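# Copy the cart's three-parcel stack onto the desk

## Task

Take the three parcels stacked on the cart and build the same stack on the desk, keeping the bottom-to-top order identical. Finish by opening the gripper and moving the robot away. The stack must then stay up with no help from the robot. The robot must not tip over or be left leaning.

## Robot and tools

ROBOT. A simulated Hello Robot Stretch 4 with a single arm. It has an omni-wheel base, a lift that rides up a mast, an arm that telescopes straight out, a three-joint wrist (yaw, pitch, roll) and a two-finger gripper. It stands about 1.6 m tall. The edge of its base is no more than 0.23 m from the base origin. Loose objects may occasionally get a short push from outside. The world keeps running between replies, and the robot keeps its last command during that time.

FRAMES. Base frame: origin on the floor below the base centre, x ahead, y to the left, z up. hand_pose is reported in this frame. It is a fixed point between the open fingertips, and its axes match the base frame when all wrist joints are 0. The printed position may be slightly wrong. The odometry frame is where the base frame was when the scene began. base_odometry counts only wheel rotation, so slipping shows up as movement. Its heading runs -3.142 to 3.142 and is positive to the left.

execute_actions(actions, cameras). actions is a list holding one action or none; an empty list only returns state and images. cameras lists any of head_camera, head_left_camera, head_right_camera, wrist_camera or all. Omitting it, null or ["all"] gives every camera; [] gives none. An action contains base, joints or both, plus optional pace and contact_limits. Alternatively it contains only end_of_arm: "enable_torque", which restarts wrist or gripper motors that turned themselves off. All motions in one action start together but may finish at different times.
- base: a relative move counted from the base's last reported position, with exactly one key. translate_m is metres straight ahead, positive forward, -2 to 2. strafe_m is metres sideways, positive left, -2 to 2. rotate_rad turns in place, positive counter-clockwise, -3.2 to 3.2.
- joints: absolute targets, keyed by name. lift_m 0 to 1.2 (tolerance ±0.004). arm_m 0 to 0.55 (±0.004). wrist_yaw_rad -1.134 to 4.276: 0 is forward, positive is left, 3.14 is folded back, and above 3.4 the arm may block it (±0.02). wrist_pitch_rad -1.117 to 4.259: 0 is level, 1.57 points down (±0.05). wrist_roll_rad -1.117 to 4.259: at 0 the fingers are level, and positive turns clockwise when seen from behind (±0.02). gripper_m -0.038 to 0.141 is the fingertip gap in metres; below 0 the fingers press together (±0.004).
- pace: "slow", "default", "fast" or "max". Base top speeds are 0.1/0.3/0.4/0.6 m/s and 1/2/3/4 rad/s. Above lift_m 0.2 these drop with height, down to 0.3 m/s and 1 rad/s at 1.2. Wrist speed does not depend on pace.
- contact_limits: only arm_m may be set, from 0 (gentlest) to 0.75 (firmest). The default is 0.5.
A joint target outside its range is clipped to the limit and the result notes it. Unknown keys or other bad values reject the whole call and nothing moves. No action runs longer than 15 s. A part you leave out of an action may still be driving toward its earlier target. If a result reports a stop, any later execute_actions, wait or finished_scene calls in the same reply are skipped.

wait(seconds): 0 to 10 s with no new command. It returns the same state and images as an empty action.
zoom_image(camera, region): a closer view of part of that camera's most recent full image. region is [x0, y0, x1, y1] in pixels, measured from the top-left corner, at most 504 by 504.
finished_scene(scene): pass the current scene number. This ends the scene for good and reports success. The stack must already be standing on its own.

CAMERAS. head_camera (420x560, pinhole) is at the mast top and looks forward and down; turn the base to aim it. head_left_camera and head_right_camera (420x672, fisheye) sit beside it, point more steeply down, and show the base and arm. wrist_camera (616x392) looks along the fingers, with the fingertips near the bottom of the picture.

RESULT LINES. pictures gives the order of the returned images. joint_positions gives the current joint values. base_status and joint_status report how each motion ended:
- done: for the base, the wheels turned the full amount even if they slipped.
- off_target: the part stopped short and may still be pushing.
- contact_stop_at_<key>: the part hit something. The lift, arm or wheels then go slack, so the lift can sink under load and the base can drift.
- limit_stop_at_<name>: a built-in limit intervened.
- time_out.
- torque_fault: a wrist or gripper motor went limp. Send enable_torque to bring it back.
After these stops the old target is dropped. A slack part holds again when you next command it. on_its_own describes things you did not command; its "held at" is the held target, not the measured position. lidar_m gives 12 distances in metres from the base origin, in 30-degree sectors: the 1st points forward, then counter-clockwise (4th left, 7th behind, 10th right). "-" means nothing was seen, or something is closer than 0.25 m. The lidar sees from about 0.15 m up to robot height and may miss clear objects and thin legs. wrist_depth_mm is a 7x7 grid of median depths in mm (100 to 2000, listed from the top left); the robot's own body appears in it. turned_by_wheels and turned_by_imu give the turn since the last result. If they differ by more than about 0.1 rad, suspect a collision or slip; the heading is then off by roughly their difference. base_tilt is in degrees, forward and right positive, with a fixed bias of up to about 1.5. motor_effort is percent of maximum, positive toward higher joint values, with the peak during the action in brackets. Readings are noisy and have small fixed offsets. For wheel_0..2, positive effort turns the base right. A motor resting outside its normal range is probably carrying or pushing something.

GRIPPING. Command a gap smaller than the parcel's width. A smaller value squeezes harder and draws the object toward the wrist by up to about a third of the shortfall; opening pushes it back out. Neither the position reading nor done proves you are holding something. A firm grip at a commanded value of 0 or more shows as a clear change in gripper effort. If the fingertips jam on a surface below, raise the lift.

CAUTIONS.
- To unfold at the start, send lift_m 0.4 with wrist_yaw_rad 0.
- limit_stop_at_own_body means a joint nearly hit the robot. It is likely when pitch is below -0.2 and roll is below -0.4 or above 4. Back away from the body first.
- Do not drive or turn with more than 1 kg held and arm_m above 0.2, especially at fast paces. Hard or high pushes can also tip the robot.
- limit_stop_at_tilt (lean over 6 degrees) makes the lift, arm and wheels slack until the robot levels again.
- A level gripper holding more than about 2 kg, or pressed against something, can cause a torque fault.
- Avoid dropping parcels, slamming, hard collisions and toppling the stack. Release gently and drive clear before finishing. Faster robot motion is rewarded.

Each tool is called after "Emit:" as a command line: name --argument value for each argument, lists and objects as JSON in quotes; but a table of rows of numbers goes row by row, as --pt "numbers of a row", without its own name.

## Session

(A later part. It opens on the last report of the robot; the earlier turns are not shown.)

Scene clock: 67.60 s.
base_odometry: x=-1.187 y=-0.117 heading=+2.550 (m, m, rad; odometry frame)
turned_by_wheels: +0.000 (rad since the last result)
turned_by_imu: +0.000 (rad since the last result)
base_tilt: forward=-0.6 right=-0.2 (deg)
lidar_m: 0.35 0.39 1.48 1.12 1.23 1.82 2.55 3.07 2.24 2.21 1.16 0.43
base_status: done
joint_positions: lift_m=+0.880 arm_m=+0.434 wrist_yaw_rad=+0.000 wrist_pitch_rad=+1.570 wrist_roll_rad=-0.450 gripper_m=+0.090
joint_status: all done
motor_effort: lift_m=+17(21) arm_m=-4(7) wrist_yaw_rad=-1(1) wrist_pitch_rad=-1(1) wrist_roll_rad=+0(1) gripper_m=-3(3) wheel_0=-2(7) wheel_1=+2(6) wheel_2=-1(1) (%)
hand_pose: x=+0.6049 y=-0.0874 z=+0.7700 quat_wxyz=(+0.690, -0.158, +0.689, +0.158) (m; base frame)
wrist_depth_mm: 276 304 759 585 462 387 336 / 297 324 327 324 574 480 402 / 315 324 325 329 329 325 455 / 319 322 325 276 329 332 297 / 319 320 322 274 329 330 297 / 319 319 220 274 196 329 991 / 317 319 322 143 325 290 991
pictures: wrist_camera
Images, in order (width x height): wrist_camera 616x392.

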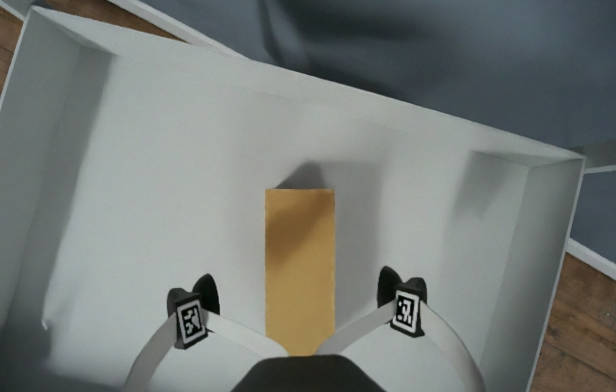

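Emit:
execute_actions --actions '[{"joints":{"lift_m":0.805}}]' --cameras '[]'

Emit:
execute_actions --actions '[{"joints":{"gripper_m":0.02}}]' --cameras '[]'

Emit:
execute_actions --actions '[{"joints":{"lift_m":1.04,"wrist_roll_rad":0}}]' --cameras '["wrist_camera"]'

Emit:
execute_actions --actions '[{"base":{"translate_m":-0.99},"joints":{"arm_m":0.1}}]' --cameras '[]'

Emit:
execute_actions --actions '[{"base":{"rotate_rad":-1.54}}]' --cameras '["wrist_camera"]'

Scene clock: 69.60 s.
base_odometry: x=-1.187 y=-0.117 heading=+2.550 (m, m, rad; odometry frame)
turned_by_wheels: +0.000 (rad since the last result)
turned_by_imu: +0.000 (rad since the last result)
base_tilt: forward=-0.6 right=-0.2 (deg)
lidar_m: 0.38 0.39 1.43 1.12 1.19 1.80 2.59 3.08 2.24 2.20 1.17 0.43
base_status: not commanded
joint_positions: lift_m=+0.805 arm_m=+0.434 wrist_yaw_rad=+0.000 wrist_pitch_rad=+1.570 wrist_roll_rad=-0.450 gripper_m=+0.090
joint_status: all done
motor_effort: lift_m=+17(15) arm_m=-4(4) wrist_yaw_rad=+1(1) wrist_pitch_rad=-1(2) wrist_roll_rad=-1(1) gripper_m=-2(4) wheel_0=-2(1) wheel_1=+2(2) wheel_2=+0(0) (%)
hand_pose: x=+0.6049 y=-0.0874 z=+0.6950 quat_wxyz=(+0.690, -0.158, +0.689, +0.158) (m; base frame)
wrist_depth_mm: 249 250 218 219 442 387 334 / 249 250 252 254 229 220 379 / 248 249 251 253 255 257 255 / 247 249 251 201 255 256 258 / 246 248 250 200 254 256 257 / 245 247 199 200 196 255 255 / 244 246 248 143 252 254 252
pictures: none
No camera images: the call's "cameras" was empty. Leave "cameras" out to get every camera's image.

Scene clock: 71.10 s.
base_odometry: x=-1.187 y=-0.117 heading=+2.550 (m, m, rad; odometry frame)
turned_by_wheels: +0.000 (rad since the last result)
turned_by_imu: +0.000 (rad since the last result)
base_tilt: forward=-0.6 right=-0.2 (deg)
lidar_m: 0.37 0.38 1.45 1.11 1.21 1.82 2.58 3.06 2.22 2.21 1.16 0.44
base_status: not commanded
joint_positions: lift_m=+0.805 arm_m=+0.434 wrist_yaw_rad=+0.000 wrist_pitch_rad=+1.570 wrist_roll_rad=-0.450 gripper_m=+0.020
joint_status: all done
motor_effort: lift_m=+17(17) arm_m=-4(4) wrist_yaw_rad=-1(0) wrist_pitch_rad=-2(1) wrist_roll_rad=-1(2) gripper_m=-21(22) wheel_0=-2(1) wheel_1=+2(2) wheel_2=+0(0) (%)
hand_pose: x=+0.6049 y=-0.0874 z=+0.6950 quat_wxyz=(+0.690, -0.158, +0.689, +0.158) (m; base frame)
wrist_depth_mm: 249 250 218 214 445 387 336 / 248 250 252 253 229 220 382 / 247 249 250 253 255 256 255 / 247 248 250 191 254 256 257 / 245 248 249 190 253 255 257 / 245 248 189 189 189 254 256 / 245 245 247 189 252 254 252
pictures: none
No camera images: the call's "cameras" was empty. Leave "cameras" out to get every camera's image.

Scene clock: 73.17 s.
base_odometry: x=-1.187 y=-0.117 heading=+2.550 (m, m, rad; odometry frame)
turned_by_wheels: +0.000 (rad since the last result)
turned_by_imu: +0.000 (rad since the last result)
base_tilt: forward=-0.6 right=-0.2 (deg)
lidar_m: 0.37 0.41 1.47 1.11 1.22 1.82 2.56 3.08 2.22 2.18 1.17 0.41
base_status: not commanded
joint_positions: lift_m=+1.040 arm_m=+0.434 wrist_yaw_rad=+0.000 wrist_pitch_rad=+1.570 wrist_roll_rad=+0.000 gripper_m=+0.020
joint_status: all done
motor_effort: lift_m=+25(28) arm_m=-4(4) wrist_yaw_rad=+0(1) wrist_pitch_rad=-1(1) wrist_roll_rad=+0(3) gripper_m=-20(19) wheel_0=-2(2) wheel_1=+2(2) wheel_2=+0(0) (%)
hand_pose: x=+0.6049 y=-0.0874 z=+0.9294 quat_wxyz=(+0.707, +0.000, +0.707, +0.000) (m; base frame)
wrist_depth_mm: 559 554 530 517 504 500 492 / 820 809 788 759 683 691 668 / 1098 1118 480 488 488 1138 1098 / 1098 473 480 191 488 1160 1160 / 1098 473 477 190 488 1138 1160 / 1098 473 189 190 189 1138 1160 / 1098 413 473 189 477 449 1160
pictures: wrist_camera
Images, in order (width x height): wrist_camera 616x392.

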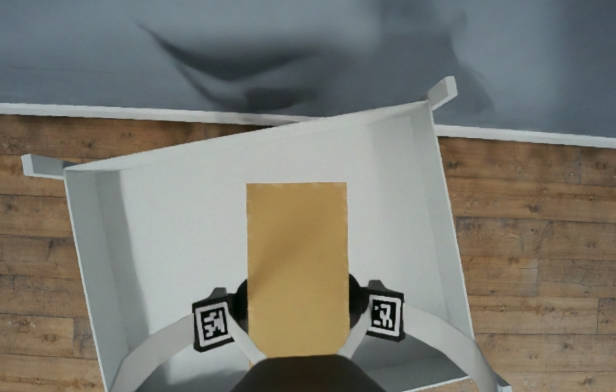

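Scene clock: 77.97 s.
base_odometry: x=-0.365 y=-0.669 heading=+2.550 (m, m, rad; odometry frame)
turned_by_wheels: +0.000 (rad since the last result)
turned_by_imu: +0.000 (rad since the last result)
base_tilt: forward=-0.6 right=-0.2 (deg)
lidar_m: 1.35 1.60 1.24 1.21 1.31 1.91 1.57 1.71 2.08 2.03 2.39 1.90
base_status: done
joint_positions: lift_m=+1.040 arm_m=+0.101 wrist_yaw_rad=+0.000 wrist_pitch_rad=+1.570 wrist_roll_rad=+0.000 gripper_m=+0.020
joint_status: all done
motor_effort: lift_m=+24(25) arm_m=-4(4) wrist_yaw_rad=-2(0) wrist_pitch_rad=-1(3) wrist_roll_rad=+0(0) gripper_m=-21(21) wheel_0=+0(8) wheel_1=+2(5) wheel_2=-1(6) (%)
hand_pose: x=+0.2718 y=-0.0874 z=+0.9294 quat_wxyz=(+0.707, +0.000, +0.707, +0.000) (m; base frame)
wrist_depth_mm: 1098 1118 1138 1138 1138 1160 1182 / 1118 1098 1118 1138 1182 1138 1160 / 1098 1118 1118 1138 1138 1160 1160 / 1098 1098 1118 191 1138 1160 1160 / 1118 1118 1118 190 1138 1160 1160 / 1078 1098 189 190 190 1160 1160 / 1098 1098 904 189 1118 1138 1160
pictures: none
No camera images: the call's "cameras" was empty. Leave "cameras" out to get every camera's image.

Scene clock: 80.30 s.
base_odometry: x=-0.365 y=-0.669 heading=+1.010 (m, m, rad; odometry frame)
turned_by_wheels: -1.540 (rad since the last result)
turned_by_imu: -1.571 (rad since the last result)
base_tilt: forward=-0.5 right=-0.2 (deg)
lidar_m: 2.05 2.37 1.90 1.35 1.61 1.20 1.21 1.31 1.89 1.56 1.72 2.08
base_status: done
joint_positions: lift_m=+1.040 arm_m=+0.101 wrist_yaw_rad=+0.000 wrist_pitch_rad=+1.570 wrist_roll_rad=+0.000 gripper_m=+0.020
joint_status: not commanded
motor_effort: lift_m=+24(24) arm_m=-4(4) wrist_yaw_rad=+0(2) wrist_pitch_rad=-1(1) wrist_roll_rad=-1(1) gripper_m=-19(21) wheel_0=+1(3) wheel_1=-1(4) wheel_2=+1(4) (%)
hand_pose: x=+0.2719 y=-0.0874 z=+0.9294 quat_wxyz=(+0.707, +0.000, +0.707, +0.000) (m; base frame)
wrist_depth_mm: 1098 1118 1138 1160 1138 1182 1160 / 1118 1118 1138 1138 1138 1160 1160 / 1098 1118 1118 1138 1160 1138 1160 / 1098 1118 1118 191 1138 1138 1160 / 1098 1098 1118 190 1138 1160 1160 / 1098 1098 189 190 189 1160 1160 / 1098 1098 917 189 1138 1118 1160
pictures: wrist_camera
Images, in order (width x height): wrist_camera 616x392.

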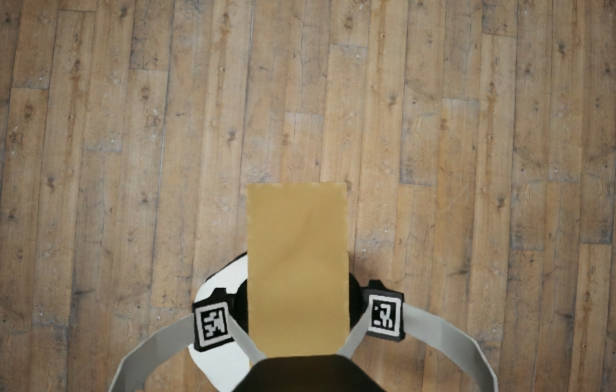

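Emit:
execute_actions --actions '[{"base":{"strafe_m":-0.18}}]' --cameras '[]'

Emit:
execute_actions --actions '[{"base":{"translate_m":1.35},"pace":"fast"}]' --cameras '["head_camera"]'

Emit:
execute_actions --actions '[{"base":{"translate_m":0.26},"joints":{"arm_m":0.5}}]' --cameras '["wrist_camera","head_camera"]'

Scene clock: 82.53 s.
base_odometry: x=-0.213 y=-0.764 heading=+1.010 (m, m, rad; odometry frame)
turned_by_wheels: +0.000 (rad since the last result)
turned_by_imu: +0.001 (rad since the last result)
base_tilt: forward=-0.6 right=-0.2 (deg)
lidar_m: 2.03 2.24 2.09 1.54 1.63 1.26 1.25 2.07 1.69 1.38 1.50 2.03
base_status: done
joint_positions: lift_m=+1.040 arm_m=+0.101 wrist_yaw_rad=+0.000 wrist_pitch_rad=+1.570 wrist_roll_rad=+0.000 gripper_m=+0.020
joint_status: not commanded
motor_effort: lift_m=+24(25) arm_m=-4(4) wrist_yaw_rad=-1(1) wrist_pitch_rad=-1(2) wrist_roll_rad=-1(2) gripper_m=-18(19) wheel_0=-1(8) wheel_1=+0(5) wheel_2=+1(1) (%)
hand_pose: x=+0.2719 y=-0.0874 z=+0.9294 quat_wxyz=(+0.707, +0.000, +0.707, +0.000) (m; base frame)
wrist_depth_mm: 1118 1118 1118 1138 1138 1160 1160 / 1098 1118 1138 1138 1160 1160 1182 / 1118 1118 1138 1118 1138 1160 1160 / 1098 1098 1118 191 1138 1160 1160 / 1098 1118 1118 190 1138 1160 1160 / 1098 1098 189 190 189 1138 1160 / 1098 1078 904 189 1138 1138 1138
pictures: none
No camera images: the call's "cameras" was empty. Leave "cameras" out to get every camera's image.

Scene clock: 87.90 s.
base_odometry: x=+0.505 y=+0.379 heading=+1.010 (m, m, rad; odometry frame)
turned_by_wheels: +0.000 (rad since the last result)
turned_by_imu: +0.002 (rad since the last result)
base_tilt: forward=-0.6 right=-0.2 (deg)
lidar_m: 0.68 0.80 1.87 1.84 1.92 2.66 2.59 1.98 1.67 1.84 0.87 0.69
base_status: done
joint_positions: lift_m=+1.040 arm_m=+0.101 wrist_yaw_rad=+0.000 wrist_pitch_rad=+1.570 wrist_roll_rad=+0.000 gripper_m=+0.020
joint_status: not commanded
motor_effort: lift_m=+24(24) arm_m=-4(4) wrist_yaw_rad=+0(0) wrist_pitch_rad=-1(1) wrist_roll_rad=+0(0) gripper_m=-20(21) wheel_0=+0(6) wheel_1=-1(2) wheel_2=+0(6) (%)
hand_pose: x=+0.2719 y=-0.0874 z=+0.9294 quat_wxyz=(+0.707, +0.000, +0.707, +0.000) (m; base frame)
wrist_depth_mm: 1098 1098 1138 1138 1160 1160 1182 / 1098 1118 1118 1138 1138 1160 1160 / 1098 1098 1118 1138 1160 1182 1160 / 1098 1098 1098 191 1160 1138 1160 / 1098 1098 1118 190 1138 1138 1160 / 1098 1118 189 189 189 1160 1138 / 1098 1078 917 189 1138 1138 1138
pictures: head_camera
Images, in order (width x height): head_camera 420x560.

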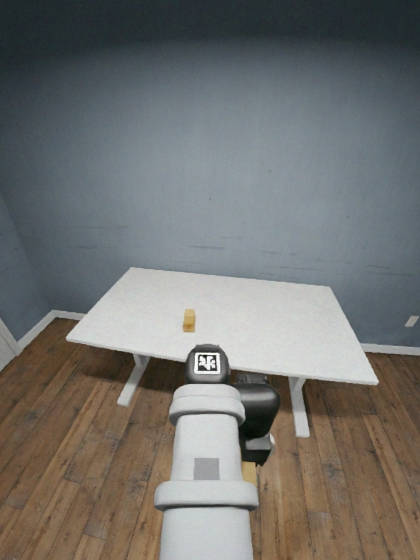

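Scene clock: 90.23 s.
base_odometry: x=+0.643 y=+0.599 heading=+1.010 (m, m, rad; odometry frame)
turned_by_wheels: +0.000 (rad since the last result)
turned_by_imu: +0.001 (rad since the last result)
base_tilt: forward=-0.5 right=-0.2 (deg)
lidar_m: 0.43 0.48 0.75 1.82 2.00 2.24 2.86 2.00 1.81 1.89 0.55 0.41
base_status: done
joint_positions: lift_m=+1.040 arm_m=+0.499 wrist_yaw_rad=+0.000 wrist_pitch_rad=+1.570 wrist_roll_rad=+0.000 gripper_m=+0.020
joint_status: all done
motor_effort: lift_m=+24(24) arm_m=+4(4) wrist_yaw_rad=-1(0) wrist_pitch_rad=-1(1) wrist_roll_rad=-1(1) gripper_m=-20(18) wheel_0=+0(2) wheel_1=-1(4) wheel_2=+0(9) (%)
hand_pose: x=+0.6705 y=-0.0874 z=+0.9294 quat_wxyz=(+0.707, +0.000, +0.707, +0.000) (m; base frame)
wrist_depth_mm: 418 421 427 430 436 439 442 / 418 421 427 427 433 439 442 / 415 418 424 427 430 436 442 / 415 418 421 191 430 433 436 / 413 366 421 190 430 433 436 / 413 415 189 189 189 430 436 / 413 413 415 189 427 430 436
pictures: head_camera, wrist_camera
Images, in order (width x height): head_camera 420x560, wrist_camera 616x392.

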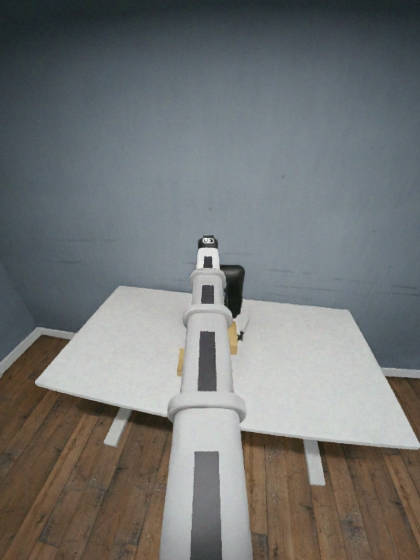

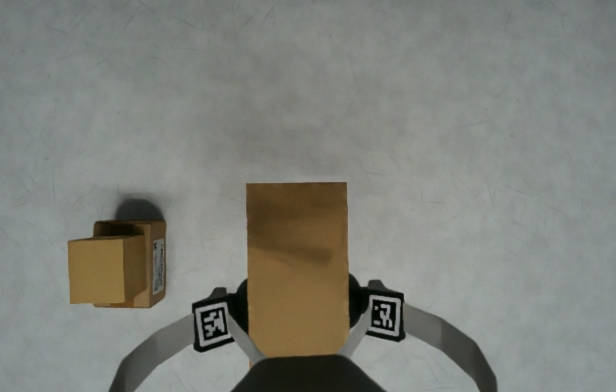

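Emit:
execute_actions --actions '[{"joints":{"lift_m":0.872}}]' --cameras '[]'

Emit:
execute_actions --actions '[{"joints":{"lift_m":0.858},"pace":"slow"}]' --cameras '[]'

Scene clock: 92.30 s.
base_odometry: x=+0.643 y=+0.599 heading=+1.010 (m, m, rad; odometry frame)
turned_by_wheels: +0.000 (rad since the last result)
turned_by_imu: +0.000 (rad since the last result)
base_tilt: forward=-0.5 right=-0.2 (deg)
lidar_m: 0.42 0.47 0.77 1.80 2.04 2.27 2.86 2.05 1.79 1.90 0.55 0.43
base_status: not commanded
joint_positions: lift_m=+0.872 arm_m=+0.499 wrist_yaw_rad=+0.000 wrist_pitch_rad=+1.570 wrist_roll_rad=+0.000 gripper_m=+0.020
joint_status: all done
motor_effort: lift_m=+18(21) arm_m=+4(4) wrist_yaw_rad=-2(0) wrist_pitch_rad=-2(0) wrist_roll_rad=-1(1) gripper_m=-20(20) wheel_0=+1(1) wheel_1=-1(1) wheel_2=+0(0) (%)
hand_pose: x=+0.6704 y=-0.0874 z=+0.7620 quat_wxyz=(+0.707, +0.000, +0.707, +0.000) (m; base frame)
wrist_depth_mm: 256 258 260 264 266 268 271 / 255 258 260 263 265 267 270 / 255 256 259 262 264 267 270 / 254 256 258 191 263 266 268 / 220 255 257 190 263 265 267 / 213 255 189 190 189 265 266 / 212 253 256 189 262 264 265
pictures: none
No camera images: the call's "cameras" was empty. Leave "cameras" out to get every camera's image.

Scene clock: 93.10 s.
base_odometry: x=+0.643 y=+0.599 heading=+1.010 (m, m, rad; odometry frame)
turned_by_wheels: +0.000 (rad since the last result)
turned_by_imu: +0.000 (rad since the last result)
base_tilt: forward=-0.6 right=-0.2 (deg)
lidar_m: 0.43 0.50 0.77 1.81 2.01 2.24 2.86 2.06 1.81 1.87 0.54 0.45
base_status: not commanded
joint_positions: lift_m=+0.858 arm_m=+0.499 wrist_yaw_rad=+0.000 wrist_pitch_rad=+1.570 wrist_roll_rad=+0.000 gripper_m=+0.020
joint_status: all done
motor_effort: lift_m=+17(18) arm_m=+4(4) wrist_yaw_rad=-1(0) wrist_pitch_rad=-1(2) wrist_roll_rad=-2(1) gripper_m=-20(21) wheel_0=+0(1) wheel_1=-1(1) wheel_2=+0(0) (%)
hand_pose: x=+0.6704 y=-0.0874 z=+0.7480 quat_wxyz=(+0.707, +0.000, +0.707, +0.000) (m; base frame)
wrist_depth_mm: 242 245 247 250 253 254 256 / 242 244 247 249 252 253 256 / 242 243 246 248 250 253 255 / 240 243 245 191 250 252 254 / 220 242 244 190 249 252 254 / 213 241 189 190 189 250 253 / 212 240 242 189 247 250 252
pictures: none
No camera images: the call's "cameras" was empty. Leave "cameras" out to get every camera's image.

Emit:
execute_actions --actions '[{"joints":{"lift_m":0.853},"pace":"slow"}]' --cameras '[]'

Emit:
execute_actions --actions '[{"joints":{"gripper_m":0.085}}]' --cameras '[]'

Emit:
execute_actions --actions '[{"joints":{"lift_m":1.02}}]' --cameras '["wrist_camera"]'

Scene clock: 94.43 s.
base_odometry: x=+0.643 y=+0.599 heading=+1.010 (m, m, rad; odometry frame)
turned_by_wheels: +0.000 (rad since the last result)
turned_by_imu: +0.000 (rad since the last result)
base_tilt: forward=-0.6 right=-0.2 (deg)
lidar_m: 0.41 0.48 0.76 1.78 2.02 2.25 2.86 2.04 1.79 1.87 0.54 0.43
base_status: not commanded
joint_positions: lift_m=+0.853 arm_m=+0.499 wrist_yaw_rad=+0.000 wrist_pitch_rad=+1.570 wrist_roll_rad=+0.000 gripper_m=+0.020
joint_status: all done
motor_effort: lift_m=+17(15) arm_m=+4(4) wrist_yaw_rad=+0(1) wrist_pitch_rad=-1(2) wrist_roll_rad=-2(1) gripper_m=-19(22) wheel_0=+1(1) wheel_1=-1(1) wheel_2=+0(0) (%)
hand_pose: x=+0.6704 y=-0.0874 z=+0.7431 quat_wxyz=(+0.707, +0.000, +0.707, +0.000) (m; base frame)
wrist_depth_mm: 238 240 242 244 248 249 251 / 237 239 242 244 247 249 250 / 236 239 241 243 246 248 250 / 236 238 240 191 245 247 249 / 220 237 240 190 245 246 248 / 213 236 189 189 189 246 248 / 212 235 237 189 243 245 248
pictures: none
No camera images: the call's "cameras" was empty. Leave "cameras" out to get every camera's image.

Scene clock: 95.90 s.
base_odometry: x=+0.643 y=+0.599 heading=+1.010 (m, m, rad; odometry frame)
turned_by_wheels: +0.000 (rad since the last result)
turned_by_imu: +0.000 (rad since the last result)
base_tilt: forward=-0.6 right=-0.2 (deg)
lidar_m: 0.41 0.48 0.75 1.80 2.01 2.22 2.85 2.07 1.81 1.89 0.52 0.43
base_status: not commanded
joint_positions: lift_m=+0.853 arm_m=+0.499 wrist_yaw_rad=+0.000 wrist_pitch_rad=+1.570 wrist_roll_rad=+0.000 gripper_m=+0.085
joint_status: all done
motor_effort: lift_m=+17(17) arm_m=+4(4) wrist_yaw_rad=+0(1) wrist_pitch_rad=-2(8) wrist_roll_rad=-1(1) gripper_m=-3(19) wheel_0=+1(0) wheel_1=-1(1) wheel_2=+0(0) (%)
hand_pose: x=+0.6704 y=-0.0874 z=+0.7431 quat_wxyz=(+0.707, +0.000, +0.707, +0.000) (m; base frame)
wrist_depth_mm: 237 241 242 245 247 250 253 / 237 240 242 245 247 249 251 / 236 239 241 243 245 248 251 / 236 238 241 191 245 248 250 / 220 237 240 191 245 247 249 / 214 236 191 190 195 247 248 / 213 236 238 145 243 246 247
pictures: none
No camera images: the call's "cameras" was empty. Leave "cameras" out to get every camera's image.

Scene clock: 97.67 s.
base_odometry: x=+0.643 y=+0.599 heading=+1.010 (m, m, rad; odometry frame)
turned_by_wheels: +0.000 (rad since the last result)
turned_by_imu: +0.000 (rad since the last result)
base_tilt: forward=-0.6 right=-0.2 (deg)
lidar_m: 0.42 0.47 0.77 1.82 2.03 2.23 2.86 2.05 1.81 1.87 0.53 0.42
base_status: not commanded
joint_positions: lift_m=+1.020 arm_m=+0.499 wrist_yaw_rad=+0.000 wrist_pitch_rad=+1.570 wrist_roll_rad=+0.000 gripper_m=+0.085
joint_status: all done
motor_effort: lift_m=+25(27) arm_m=+4(4) wrist_yaw_rad=-1(0) wrist_pitch_rad=-2(3) wrist_roll_rad=+0(1) gripper_m=-1(1) wheel_0=+1(1) wheel_1=-1(1) wheel_2=-1(0) (%)
hand_pose: x=+0.6704 y=-0.0874 z=+0.9094 quat_wxyz=(+0.707, +0.000, +0.707, +0.000) (m; base frame)
wrist_depth_mm: 399 404 407 413 415 421 421 / 397 402 407 410 413 418 421 / 399 402 407 407 413 415 418 / 397 399 404 407 413 415 418 / 394 349 402 355 410 413 418 / 392 389 211 353 195 413 415 / 392 397 399 143 410 413 415
pictures: wrist_camera
Images, in order (width x height): wrist_camera 616x392.

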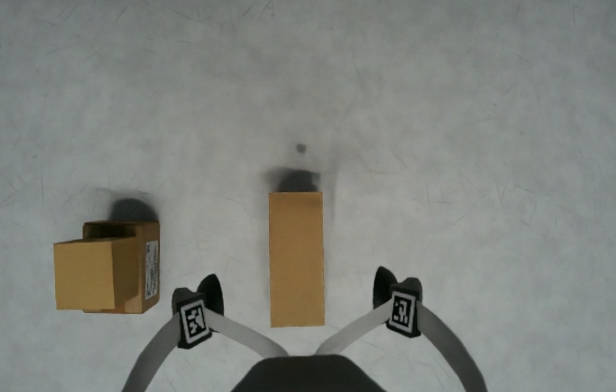

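Emit:
execute_actions --actions '[{"base":{"strafe_m":0.17},"joints":{"gripper_m":0.095}}]' --cameras '["wrist_camera"]'

Scene clock: 99.83 s.
base_odometry: x=+0.499 y=+0.690 heading=+1.010 (m, m, rad; odometry frame)
turned_by_wheels: +0.000 (rad since the last result)
turned_by_imu: +0.000 (rad since the last result)
base_tilt: forward=-0.6 right=-0.2 (deg)
lidar_m: 0.46 0.52 1.67 1.63 1.81 2.00 2.85 2.27 1.96 2.06 0.58 0.45
base_status: done
joint_positions: lift_m=+1.020 arm_m=+0.499 wrist_yaw_rad=+0.000 wrist_pitch_rad=+1.570 wrist_roll_rad=+0.000 gripper_m=+0.095
joint_status: all done
motor_effort: lift_m=+25(25) arm_m=+4(4) wrist_yaw_rad=+1(1) wrist_pitch_rad=-2(2) wrist_roll_rad=-1(0) gripper_m=-1(4) wheel_0=+0(14) wheel_1=-1(6) wheel_2=-1(2) (%)
hand_pose: x=+0.6704 y=-0.0874 z=+0.9094 quat_wxyz=(+0.707, +0.000, +0.707, +0.000) (m; base frame)
wrist_depth_mm: 399 404 407 410 415 418 421 / 399 402 404 410 413 418 424 / 397 402 404 410 413 418 421 / 397 399 404 407 410 415 421 / 394 399 402 309 410 362 418 / 394 397 216 404 199 413 415 / 394 394 399 144 407 413 415
pictures: wrist_camera
Images, in order (width x height): wrist_camera 616x392.

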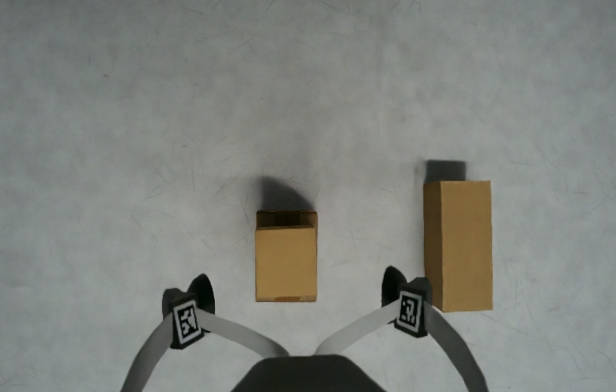

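Emit:
execute_actions --actions '[{"base":{"strafe_m":0.01},"joints":{"arm_m":0.511,"lift_m":0.92,"gripper_m":0.09}}]' --cameras '["wrist_camera"]'

Scene clock: 101.63 s.
base_odometry: x=+0.491 y=+0.695 heading=+1.010 (m, m, rad; odometry frame)
turned_by_wheels: +0.000 (rad since the last result)
turned_by_imu: +0.000 (rad since the last result)
base_tilt: forward=-0.6 right=-0.2 (deg)
lidar_m: 0.45 0.54 1.66 1.64 1.80 2.02 2.82 2.26 1.92 2.08 0.58 0.46
base_status: done
joint_positions: lift_m=+0.920 arm_m=+0.510 wrist_yaw_rad=+0.000 wrist_pitch_rad=+1.570 wrist_roll_rad=+0.000 gripper_m=+0.090
joint_status: all done
motor_effort: lift_m=+17(20) arm_m=+5(6) wrist_yaw_rad=+0(1) wrist_pitch_rad=-1(2) wrist_roll_rad=-1(1) gripper_m=-4(1) wheel_0=+2(8) wheel_1=-2(4) wheel_2=-1(3) (%)
hand_pose: x=+0.6814 y=-0.0874 z=+0.8100 quat_wxyz=(+0.707, +0.000, +0.707, +0.000) (m; base frame)
wrist_depth_mm: 303 304 309 312 314 319 322 / 301 306 307 310 314 317 320 / 301 303 306 310 312 317 320 / 301 303 306 309 312 314 266 / 300 301 306 249 312 301 264 / 300 301 208 208 196 300 264 / 297 300 303 143 310 272 289
pictures: wrist_camera
Images, in order (width x height): wrist_camera 616x392.

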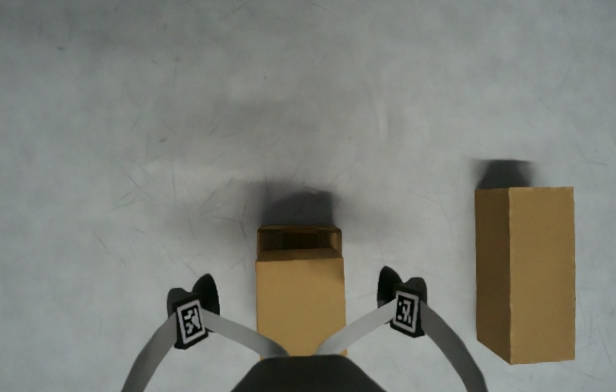

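Emit:
execute_actions --actions '[{"joints":{"lift_m":0.861}}]' --cameras '[]'

Emit:
execute_actions --actions '[{"joints":{"gripper_m":0.02}}]' --cameras '[]'

Emit:
execute_actions --actions '[{"joints":{"lift_m":0.95},"pace":"slow"}]' --cameras '["wrist_camera","head_right_camera"]'

Scene clock: 103.23 s.
base_odometry: x=+0.491 y=+0.695 heading=+1.010 (m, m, rad; odometry frame)
turned_by_wheels: +0.000 (rad since the last result)
turned_by_imu: +0.000 (rad since the last result)
base_tilt: forward=-0.6 right=-0.2 (deg)
lidar_m: 0.45 0.52 1.66 1.63 1.82 2.00 2.84 2.24 1.96 2.07 0.56 0.47
base_status: not commanded
joint_positions: lift_m=+0.862 arm_m=+0.510 wrist_yaw_rad=+0.000 wrist_pitch_rad=+1.570 wrist_roll_rad=+0.000 gripper_m=+0.090
joint_status: all done
motor_effort: lift_m=+14(18) arm_m=+4(4) wrist_yaw_rad=-1(1) wrist_pitch_rad=-2(3) wrist_roll_rad=-1(0) gripper_m=-3(4) wheel_0=+1(2) wheel_1=-2(2) wheel_2=-1(0) (%)
hand_pose: x=+0.6813 y=-0.0874 z=+0.7513 quat_wxyz=(+0.707, +0.000, +0.707, +0.000) (m; base frame)
wrist_depth_mm: 247 250 252 255 257 260 263 / 246 248 251 254 256 258 262 / 245 248 250 253 256 258 260 / 245 247 250 253 254 256 234 / 245 246 249 202 254 256 223 / 243 245 191 152 191 255 221 / 242 243 246 141 253 254 220
pictures: none
No camera images: the call's "cameras" was empty. Leave "cameras" out to get every camera's image.

Scene clock: 104.73 s.
base_odometry: x=+0.491 y=+0.695 heading=+1.010 (m, m, rad; odometry frame)
turned_by_wheels: +0.000 (rad since the last result)
turned_by_imu: +0.000 (rad since the last result)
base_tilt: forward=-0.5 right=-0.2 (deg)
lidar_m: 0.44 0.52 1.67 1.63 1.85 2.01 2.83 2.27 1.95 2.07 0.55 0.45
base_status: not commanded
joint_positions: lift_m=+0.861 arm_m=+0.510 wrist_yaw_rad=+0.000 wrist_pitch_rad=+1.570 wrist_roll_rad=+0.000 gripper_m=+0.020
joint_status: all done
motor_effort: lift_m=+17(17) arm_m=+5(4) wrist_yaw_rad=+0(0) wrist_pitch_rad=-1(1) wrist_roll_rad=-1(0) gripper_m=-21(23) wheel_0=+2(2) wheel_1=-2(2) wheel_2=-1(1) (%)
hand_pose: x=+0.6814 y=-0.0874 z=+0.7510 quat_wxyz=(+0.707, +0.000, +0.707, +0.000) (m; base frame)
wrist_depth_mm: 245 247 250 252 255 257 259 / 244 247 250 251 254 256 258 / 244 246 249 251 254 256 258 / 243 245 248 250 253 255 229 / 242 245 247 191 252 254 222 / 241 244 179 141 183 252 223 / 241 243 245 140 251 248 222
pictures: none
No camera images: the call's "cameras" was empty. Leave "cameras" out to get every camera's image.

Scene clock: 106.37 s.
base_odometry: x=+0.491 y=+0.695 heading=+1.010 (m, m, rad; odometry frame)
turned_by_wheels: +0.000 (rad since the last result)
turned_by_imu: +0.000 (rad since the last result)
base_tilt: forward=-0.6 right=-0.2 (deg)
lidar_m: 0.46 0.53 1.67 1.63 1.83 2.00 2.84 2.27 1.96 2.06 0.59 0.44
base_status: not commanded
joint_positions: lift_m=+0.950 arm_m=+0.510 wrist_yaw_rad=+0.000 wrist_pitch_rad=+1.570 wrist_roll_rad=+0.000 gripper_m=+0.020
joint_status: all done
motor_effort: lift_m=+26(24) arm_m=+4(4) wrist_yaw_rad=+1(1) wrist_pitch_rad=-1(2) wrist_roll_rad=+0(1) gripper_m=-22(22) wheel_0=+2(1) wheel_1=-2(2) wheel_2=-1(1) (%)
hand_pose: x=+0.6814 y=-0.0874 z=+0.8394 quat_wxyz=(+0.707, +0.000, +0.707, +0.000) (m; base frame)
wrist_depth_mm: 330 334 338 340 343 347 349 / 330 332 336 340 342 347 349 / 329 330 336 338 342 345 349 / 327 332 334 338 342 342 347 / 327 330 334 191 340 301 320 / 327 330 179 140 183 291 317 / 325 327 330 140 338 291 343
pictures: head_right_camera, wrist_camera
Images, in order (width x height): head_right_camera 420x672, wrist_camera 616x392.

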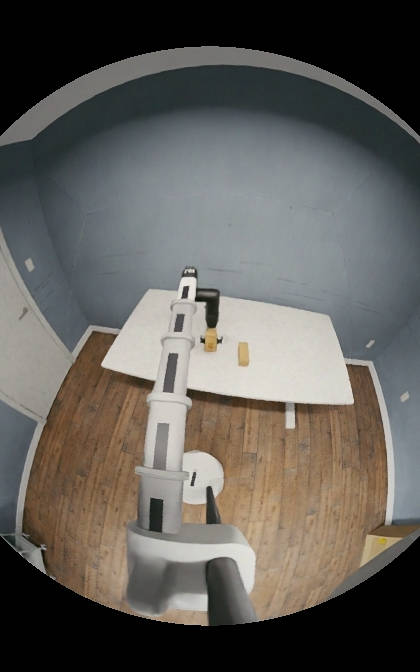

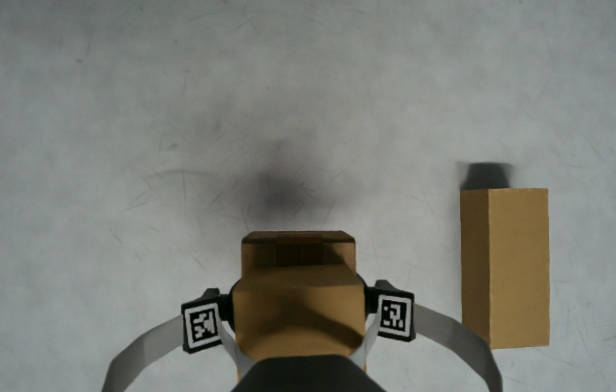

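Emit:
execute_actions --actions '[{"base":{"strafe_m":-0.173},"joints":{"arm_m":0.519},"pace":"slow"}]' --cameras '["wrist_camera"]'

Scene clock: 109.67 s.
base_odometry: x=+0.637 y=+0.603 heading=+1.010 (m, m, rad; odometry frame)
turned_by_wheels: +0.000 (rad since the last result)
turned_by_imu: +0.001 (rad since the last result)
base_tilt: forward=-0.6 right=-0.2 (deg)
lidar_m: 0.42 0.48 0.76 1.81 2.00 2.24 2.85 2.09 1.82 1.89 0.55 0.45
base_status: done
joint_positions: lift_m=+0.950 arm_m=+0.518 wrist_yaw_rad=+0.000 wrist_pitch_rad=+1.570 wrist_roll_rad=+0.000 gripper_m=+0.020
joint_status: all done
motor_effort: lift_m=+26(26) arm_m=+5(4) wrist_yaw_rad=+1(1) wrist_pitch_rad=-1(1) wrist_roll_rad=-2(0) gripper_m=-23(22) wheel_0=+0(7) wheel_1=+1(6) wheel_2=+0(2) (%)
hand_pose: x=+0.6894 y=-0.0874 z=+0.8394 quat_wxyz=(+0.707, +0.000, +0.707, +0.000) (m; base frame)
wrist_depth_mm: 330 334 338 343 343 347 351 / 330 332 336 340 343 345 349 / 329 332 334 340 342 345 347 / 329 330 334 338 340 345 347 / 327 330 332 191 340 343 347 / 327 329 178 141 183 343 345 / 325 327 329 140 340 342 343
pictures: wrist_camera
Images, in order (width x height): wrist_camera 616x392.

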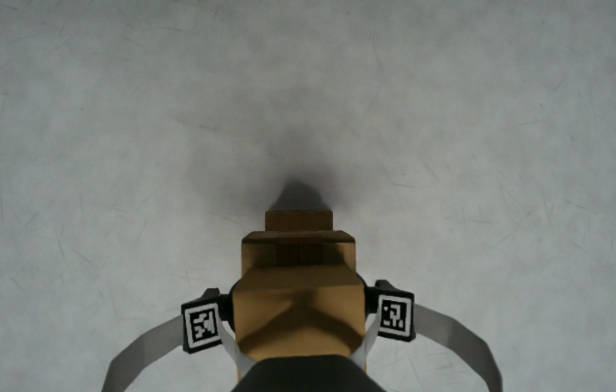

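Emit:
execute_actions --actions '[{"joints":{"lift_m":0.913},"pace":"slow"}]' --cameras '[]'

Emit:
execute_actions --actions '[{"joints":{"lift_m":0.907},"pace":"slow"}]' --cameras '["wrist_camera"]'

Scene clock: 111.20 s.
base_odometry: x=+0.637 y=+0.603 heading=+1.010 (m, m, rad; odometry frame)
turned_by_wheels: +0.000 (rad since the last result)
turned_by_imu: +0.000 (rad since the last result)
base_tilt: forward=-0.5 right=-0.2 (deg)
lidar_m: 0.42 0.50 0.72 1.80 2.01 2.20 2.87 2.07 1.81 1.90 0.56 0.44
base_status: not commanded
joint_positions: lift_m=+0.913 arm_m=+0.518 wrist_yaw_rad=+0.000 wrist_pitch_rad=+1.570 wrist_roll_rad=+0.000 gripper_m=+0.020
joint_status: all done
motor_effort: lift_m=+18(24) arm_m=+4(4) wrist_yaw_rad=+0(0) wrist_pitch_rad=-2(2) wrist_roll_rad=-3(0) gripper_m=-21(23) wheel_0=+0(0) wheel_1=+1(1) wheel_2=-1(1) (%)
hand_pose: x=+0.6894 y=-0.0874 z=+0.8030 quat_wxyz=(+0.707, +0.000, +0.707, +0.000) (m; base frame)
wrist_depth_mm: 296 297 301 304 307 309 312 / 296 297 301 304 306 309 312 / 294 296 300 303 306 309 312 / 293 296 298 303 303 307 310 / 291 294 297 191 304 306 309 / 291 294 178 140 183 306 307 / 293 293 296 140 303 303 307
pictures: none
No camera images: the call's "cameras" was empty. Leave "cameras" out to get every camera's image.

Scene clock: 111.83 s.
base_odometry: x=+0.637 y=+0.603 heading=+1.010 (m, m, rad; odometry frame)
turned_by_wheels: +0.000 (rad since the last result)
turned_by_imu: +0.000 (rad since the last result)
base_tilt: forward=-0.6 right=-0.2 (deg)
lidar_m: 0.42 0.46 0.75 1.80 1.99 2.26 2.85 2.08 1.80 1.89 0.53 0.42
base_status: not commanded
joint_positions: lift_m=+0.907 arm_m=+0.518 wrist_yaw_rad=+0.000 wrist_pitch_rad=+1.570 wrist_roll_rad=+0.000 gripper_m=+0.020
joint_status: all done
motor_effort: lift_m=+18(19) arm_m=+5(4) wrist_yaw_rad=+0(0) wrist_pitch_rad=-1(1) wrist_roll_rad=-1(1) gripper_m=-21(22) wheel_0=+0(0) wheel_1=+1(1) wheel_2=+0(0) (%)
hand_pose: x=+0.6894 y=-0.0874 z=+0.7970 quat_wxyz=(+0.707, +0.000, +0.707, +0.000) (m; base frame)
wrist_depth_mm: 290 291 296 298 301 303 307 / 289 291 296 297 300 303 306 / 289 291 294 297 300 301 304 / 287 291 293 296 298 301 304 / 286 289 291 191 297 300 304 / 286 289 179 141 183 300 303 / 286 287 289 140 297 298 301
pictures: wrist_camera
Images, in order (width x height): wrist_camera 616x392.

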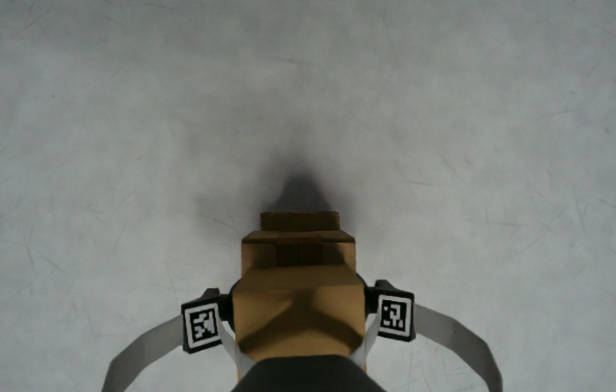

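Emit:
execute_actions --actions '[{"joints":{"lift_m":0.902},"pace":"slow"}]' --cameras '[]'

Scene clock: 112.73 s.
base_odometry: x=+0.637 y=+0.603 heading=+1.010 (m, m, rad; odometry frame)
turned_by_wheels: +0.000 (rad since the last result)
turned_by_imu: +0.000 (rad since the last result)
base_tilt: forward=-0.6 right=-0.2 (deg)
lidar_m: 0.44 0.49 0.81 1.79 2.02 2.21 2.87 2.12 1.82 1.91 0.54 0.42
base_status: not commanded
joint_positions: lift_m=+0.902 arm_m=+0.518 wrist_yaw_rad=+0.000 wrist_pitch_rad=+1.571 wrist_roll_rad=+0.000 gripper_m=+0.020
joint_status: all done
motor_effort: lift_m=+15(17) arm_m=+4(4) wrist_yaw_rad=-1(1) wrist_pitch_rad=-5(4) wrist_roll_rad=-1(2) gripper_m=-21(23) wheel_0=+0(0) wheel_1=+1(1) wheel_2=+0(1) (%)
hand_pose: x=+0.6891 y=-0.0874 z=+0.7922 quat_wxyz=(+0.707, +0.000, +0.707, +0.000) (m; base frame)
wrist_depth_mm: 287 289 291 296 298 300 303 / 286 289 291 294 297 300 301 / 285 289 290 293 296 298 301 / 285 287 290 291 296 297 300 / 285 286 287 191 294 297 298 / 282 286 180 140 183 296 298 / 282 283 286 140 291 294 297
pictures: none
No camera images: the call's "cameras" was empty. Leave "cameras" out to get every camera's image.

Light contact — releasing and lifting clear.

Emit:
execute_actions --actions '[{"joints":{"gripper_m":0.1,"lift_m":0.904},"pace":"slow"}]' --cameras '["wrist_camera"]'

Emit:
execute_actions --actions '[{"joints":{"lift_m":1.05}}]' --cameras '["wrist_camera"]'

Emit:
execute_actions --actions '[{"base":{"translate_m":-0.4},"joints":{"arm_m":0.0},"pace":"fast"}]' --cameras '["head_camera","head_right_camera"]'

Scene clock: 117.23 s.
base_odometry: x=+0.637 y=+0.603 heading=+1.010 (m, m, rad; odometry frame)
turned_by_wheels: +0.000 (rad since the last result)
turned_by_imu: +0.001 (rad since the last result)
base_tilt: forward=-0.6 right=-0.2 (deg)
lidar_m: 0.43 0.49 0.75 1.80 2.02 2.25 2.86 2.08 1.80 1.91 0.53 0.42
base_status: not commanded
joint_positions: lift_m=+0.904 arm_m=+0.518 wrist_yaw_rad=+0.000 wrist_pitch_rad=+1.572 wrist_roll_rad=+0.000 gripper_m=+0.100
joint_status: all done
motor_effort: lift_m=+18(23) arm_m=+4(4) wrist_yaw_rad=+2(3) wrist_pitch_rad=-7(11) wrist_roll_rad=-1(1) gripper_m=+0(20) wheel_0=+0(0) wheel_1=+1(1) wheel_2=+0(1) (%)
hand_pose: x=+0.6888 y=-0.0874 z=+0.7940 quat_wxyz=(+0.707, +0.000, +0.707, +0.000) (m; base frame)
wrist_depth_mm: 291 294 298 300 303 307 310 / 291 294 296 300 303 306 307 / 290 293 296 298 301 303 307 / 289 291 294 298 300 304 306 / 287 290 293 196 298 303 306 / 286 289 191 145 189 301 304 / 286 287 290 144 297 301 303
pictures: wrist_camera
Images, in order (width x height): wrist_camera 616x392.

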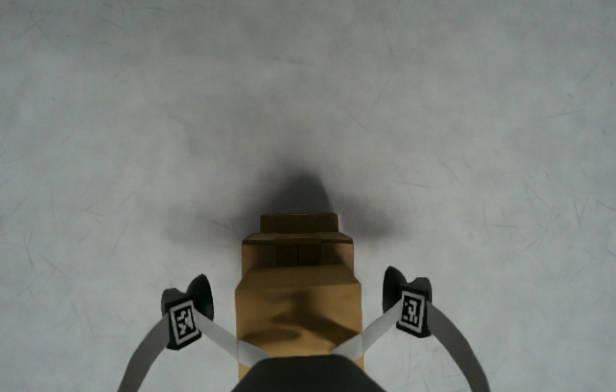

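Scene clock: 118.90 s.
base_odometry: x=+0.637 y=+0.603 heading=+1.010 (m, m, rad; odometry frame)
turned_by_wheels: +0.000 (rad since the last result)
turned_by_imu: +0.000 (rad since the last result)
base_tilt: forward=-0.6 right=-0.2 (deg)
lidar_m: 0.42 0.48 0.78 1.80 2.02 2.25 2.85 2.10 1.83 1.91 0.55 0.43
base_status: not commanded
joint_positions: lift_m=+1.050 arm_m=+0.518 wrist_yaw_rad=+0.000 wrist_pitch_rad=+1.570 wrist_roll_rad=+0.000 gripper_m=+0.100
joint_status: all done
motor_effort: lift_m=+25(24) arm_m=+4(4) wrist_yaw_rad=+0(1) wrist_pitch_rad=-1(7) wrist_roll_rad=-1(0) gripper_m=-2(2) wheel_0=+0(1) wheel_1=+1(1) wheel_2=+0(1) (%)
hand_pose: x=+0.6894 y=-0.0874 z=+0.9394 quat_wxyz=(+0.707, +0.000, +0.707, +0.000) (m; base frame)
wrist_depth_mm: 430 433 436 442 445 449 452 / 427 430 436 439 445 449 455 / 427 430 433 439 442 445 449 / 427 427 433 436 442 445 449 / 424 430 433 322 439 442 449 / 421 424 430 336 195 445 445 / 418 424 427 144 436 439 445
pictures: wrist_camera
Images, in order (width x height): wrist_camera 616x392.

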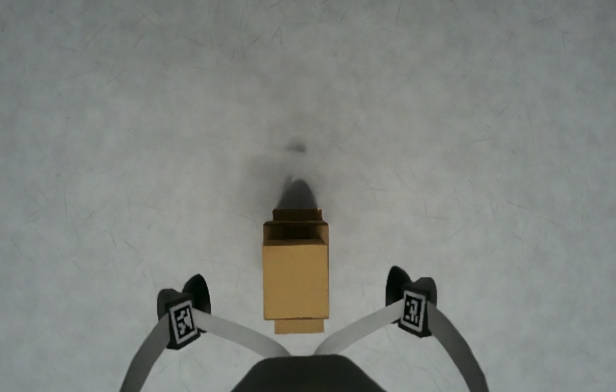

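Scene clock: 121.53 s.
base_odometry: x=+0.424 y=+0.264 heading=+1.010 (m, m, rad; odometry frame)
turned_by_wheels: +0.000 (rad since the last result)
turned_by_imu: +0.001 (rad since the last result)
base_tilt: forward=-0.6 right=-0.2 (deg)
lidar_m: 0.81 0.92 1.88 1.87 1.82 2.51 2.47 1.97 1.61 1.84 1.04 0.83
base_status: done
joint_positions: lift_m=+1.050 arm_m=+0.001 wrist_yaw_rad=+0.000 wrist_pitch_rad=+1.570 wrist_roll_rad=+0.000 gripper_m=+0.100
joint_status: all done
motor_effort: lift_m=+24(25) arm_m=-4(4) wrist_yaw_rad=+1(2) wrist_pitch_rad=-3(3) wrist_roll_rad=-1(1) gripper_m=-1(1) wheel_0=+0(2) wheel_1=+0(5) wheel_2=+1(8) (%)
hand_pose: x=+0.1718 y=-0.0874 z=+0.9395 quat_wxyz=(+0.707, +0.000, +0.707, +0.000) (m; base frame)
wrist_depth_mm: 1118 1138 1138 1160 1160 1182 1182 / 1118 1118 1118 1138 1160 1182 1182 / 1118 1118 1118 1138 1138 1160 1182 / 1118 1138 1138 1138 1138 1160 1182 / 1118 1118 931 931 1138 1160 1182 / 1098 1098 917 931 196 1160 1160 / 1098 1098 1118 144 1138 1138 1160
pictures: head_camera, head_right_camera
Images, in order (width x height): head_camera 420x560, head_right_camera 420x672.

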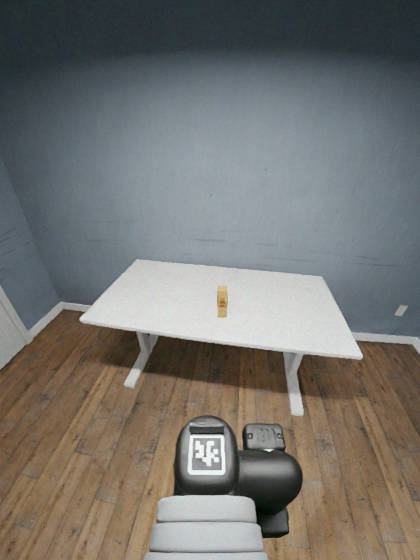

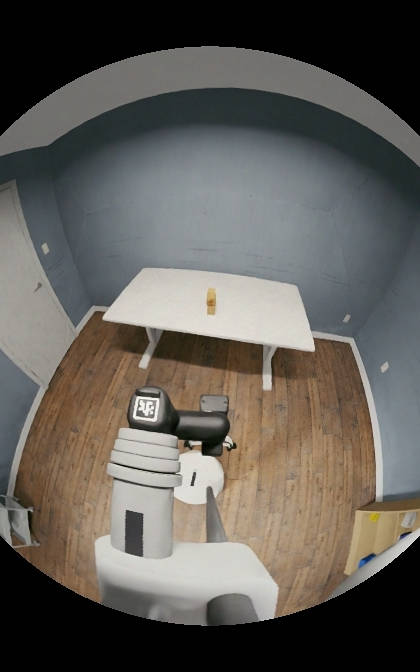

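Emit:
finished_scene --scene 2

The scene is finished: the task was done.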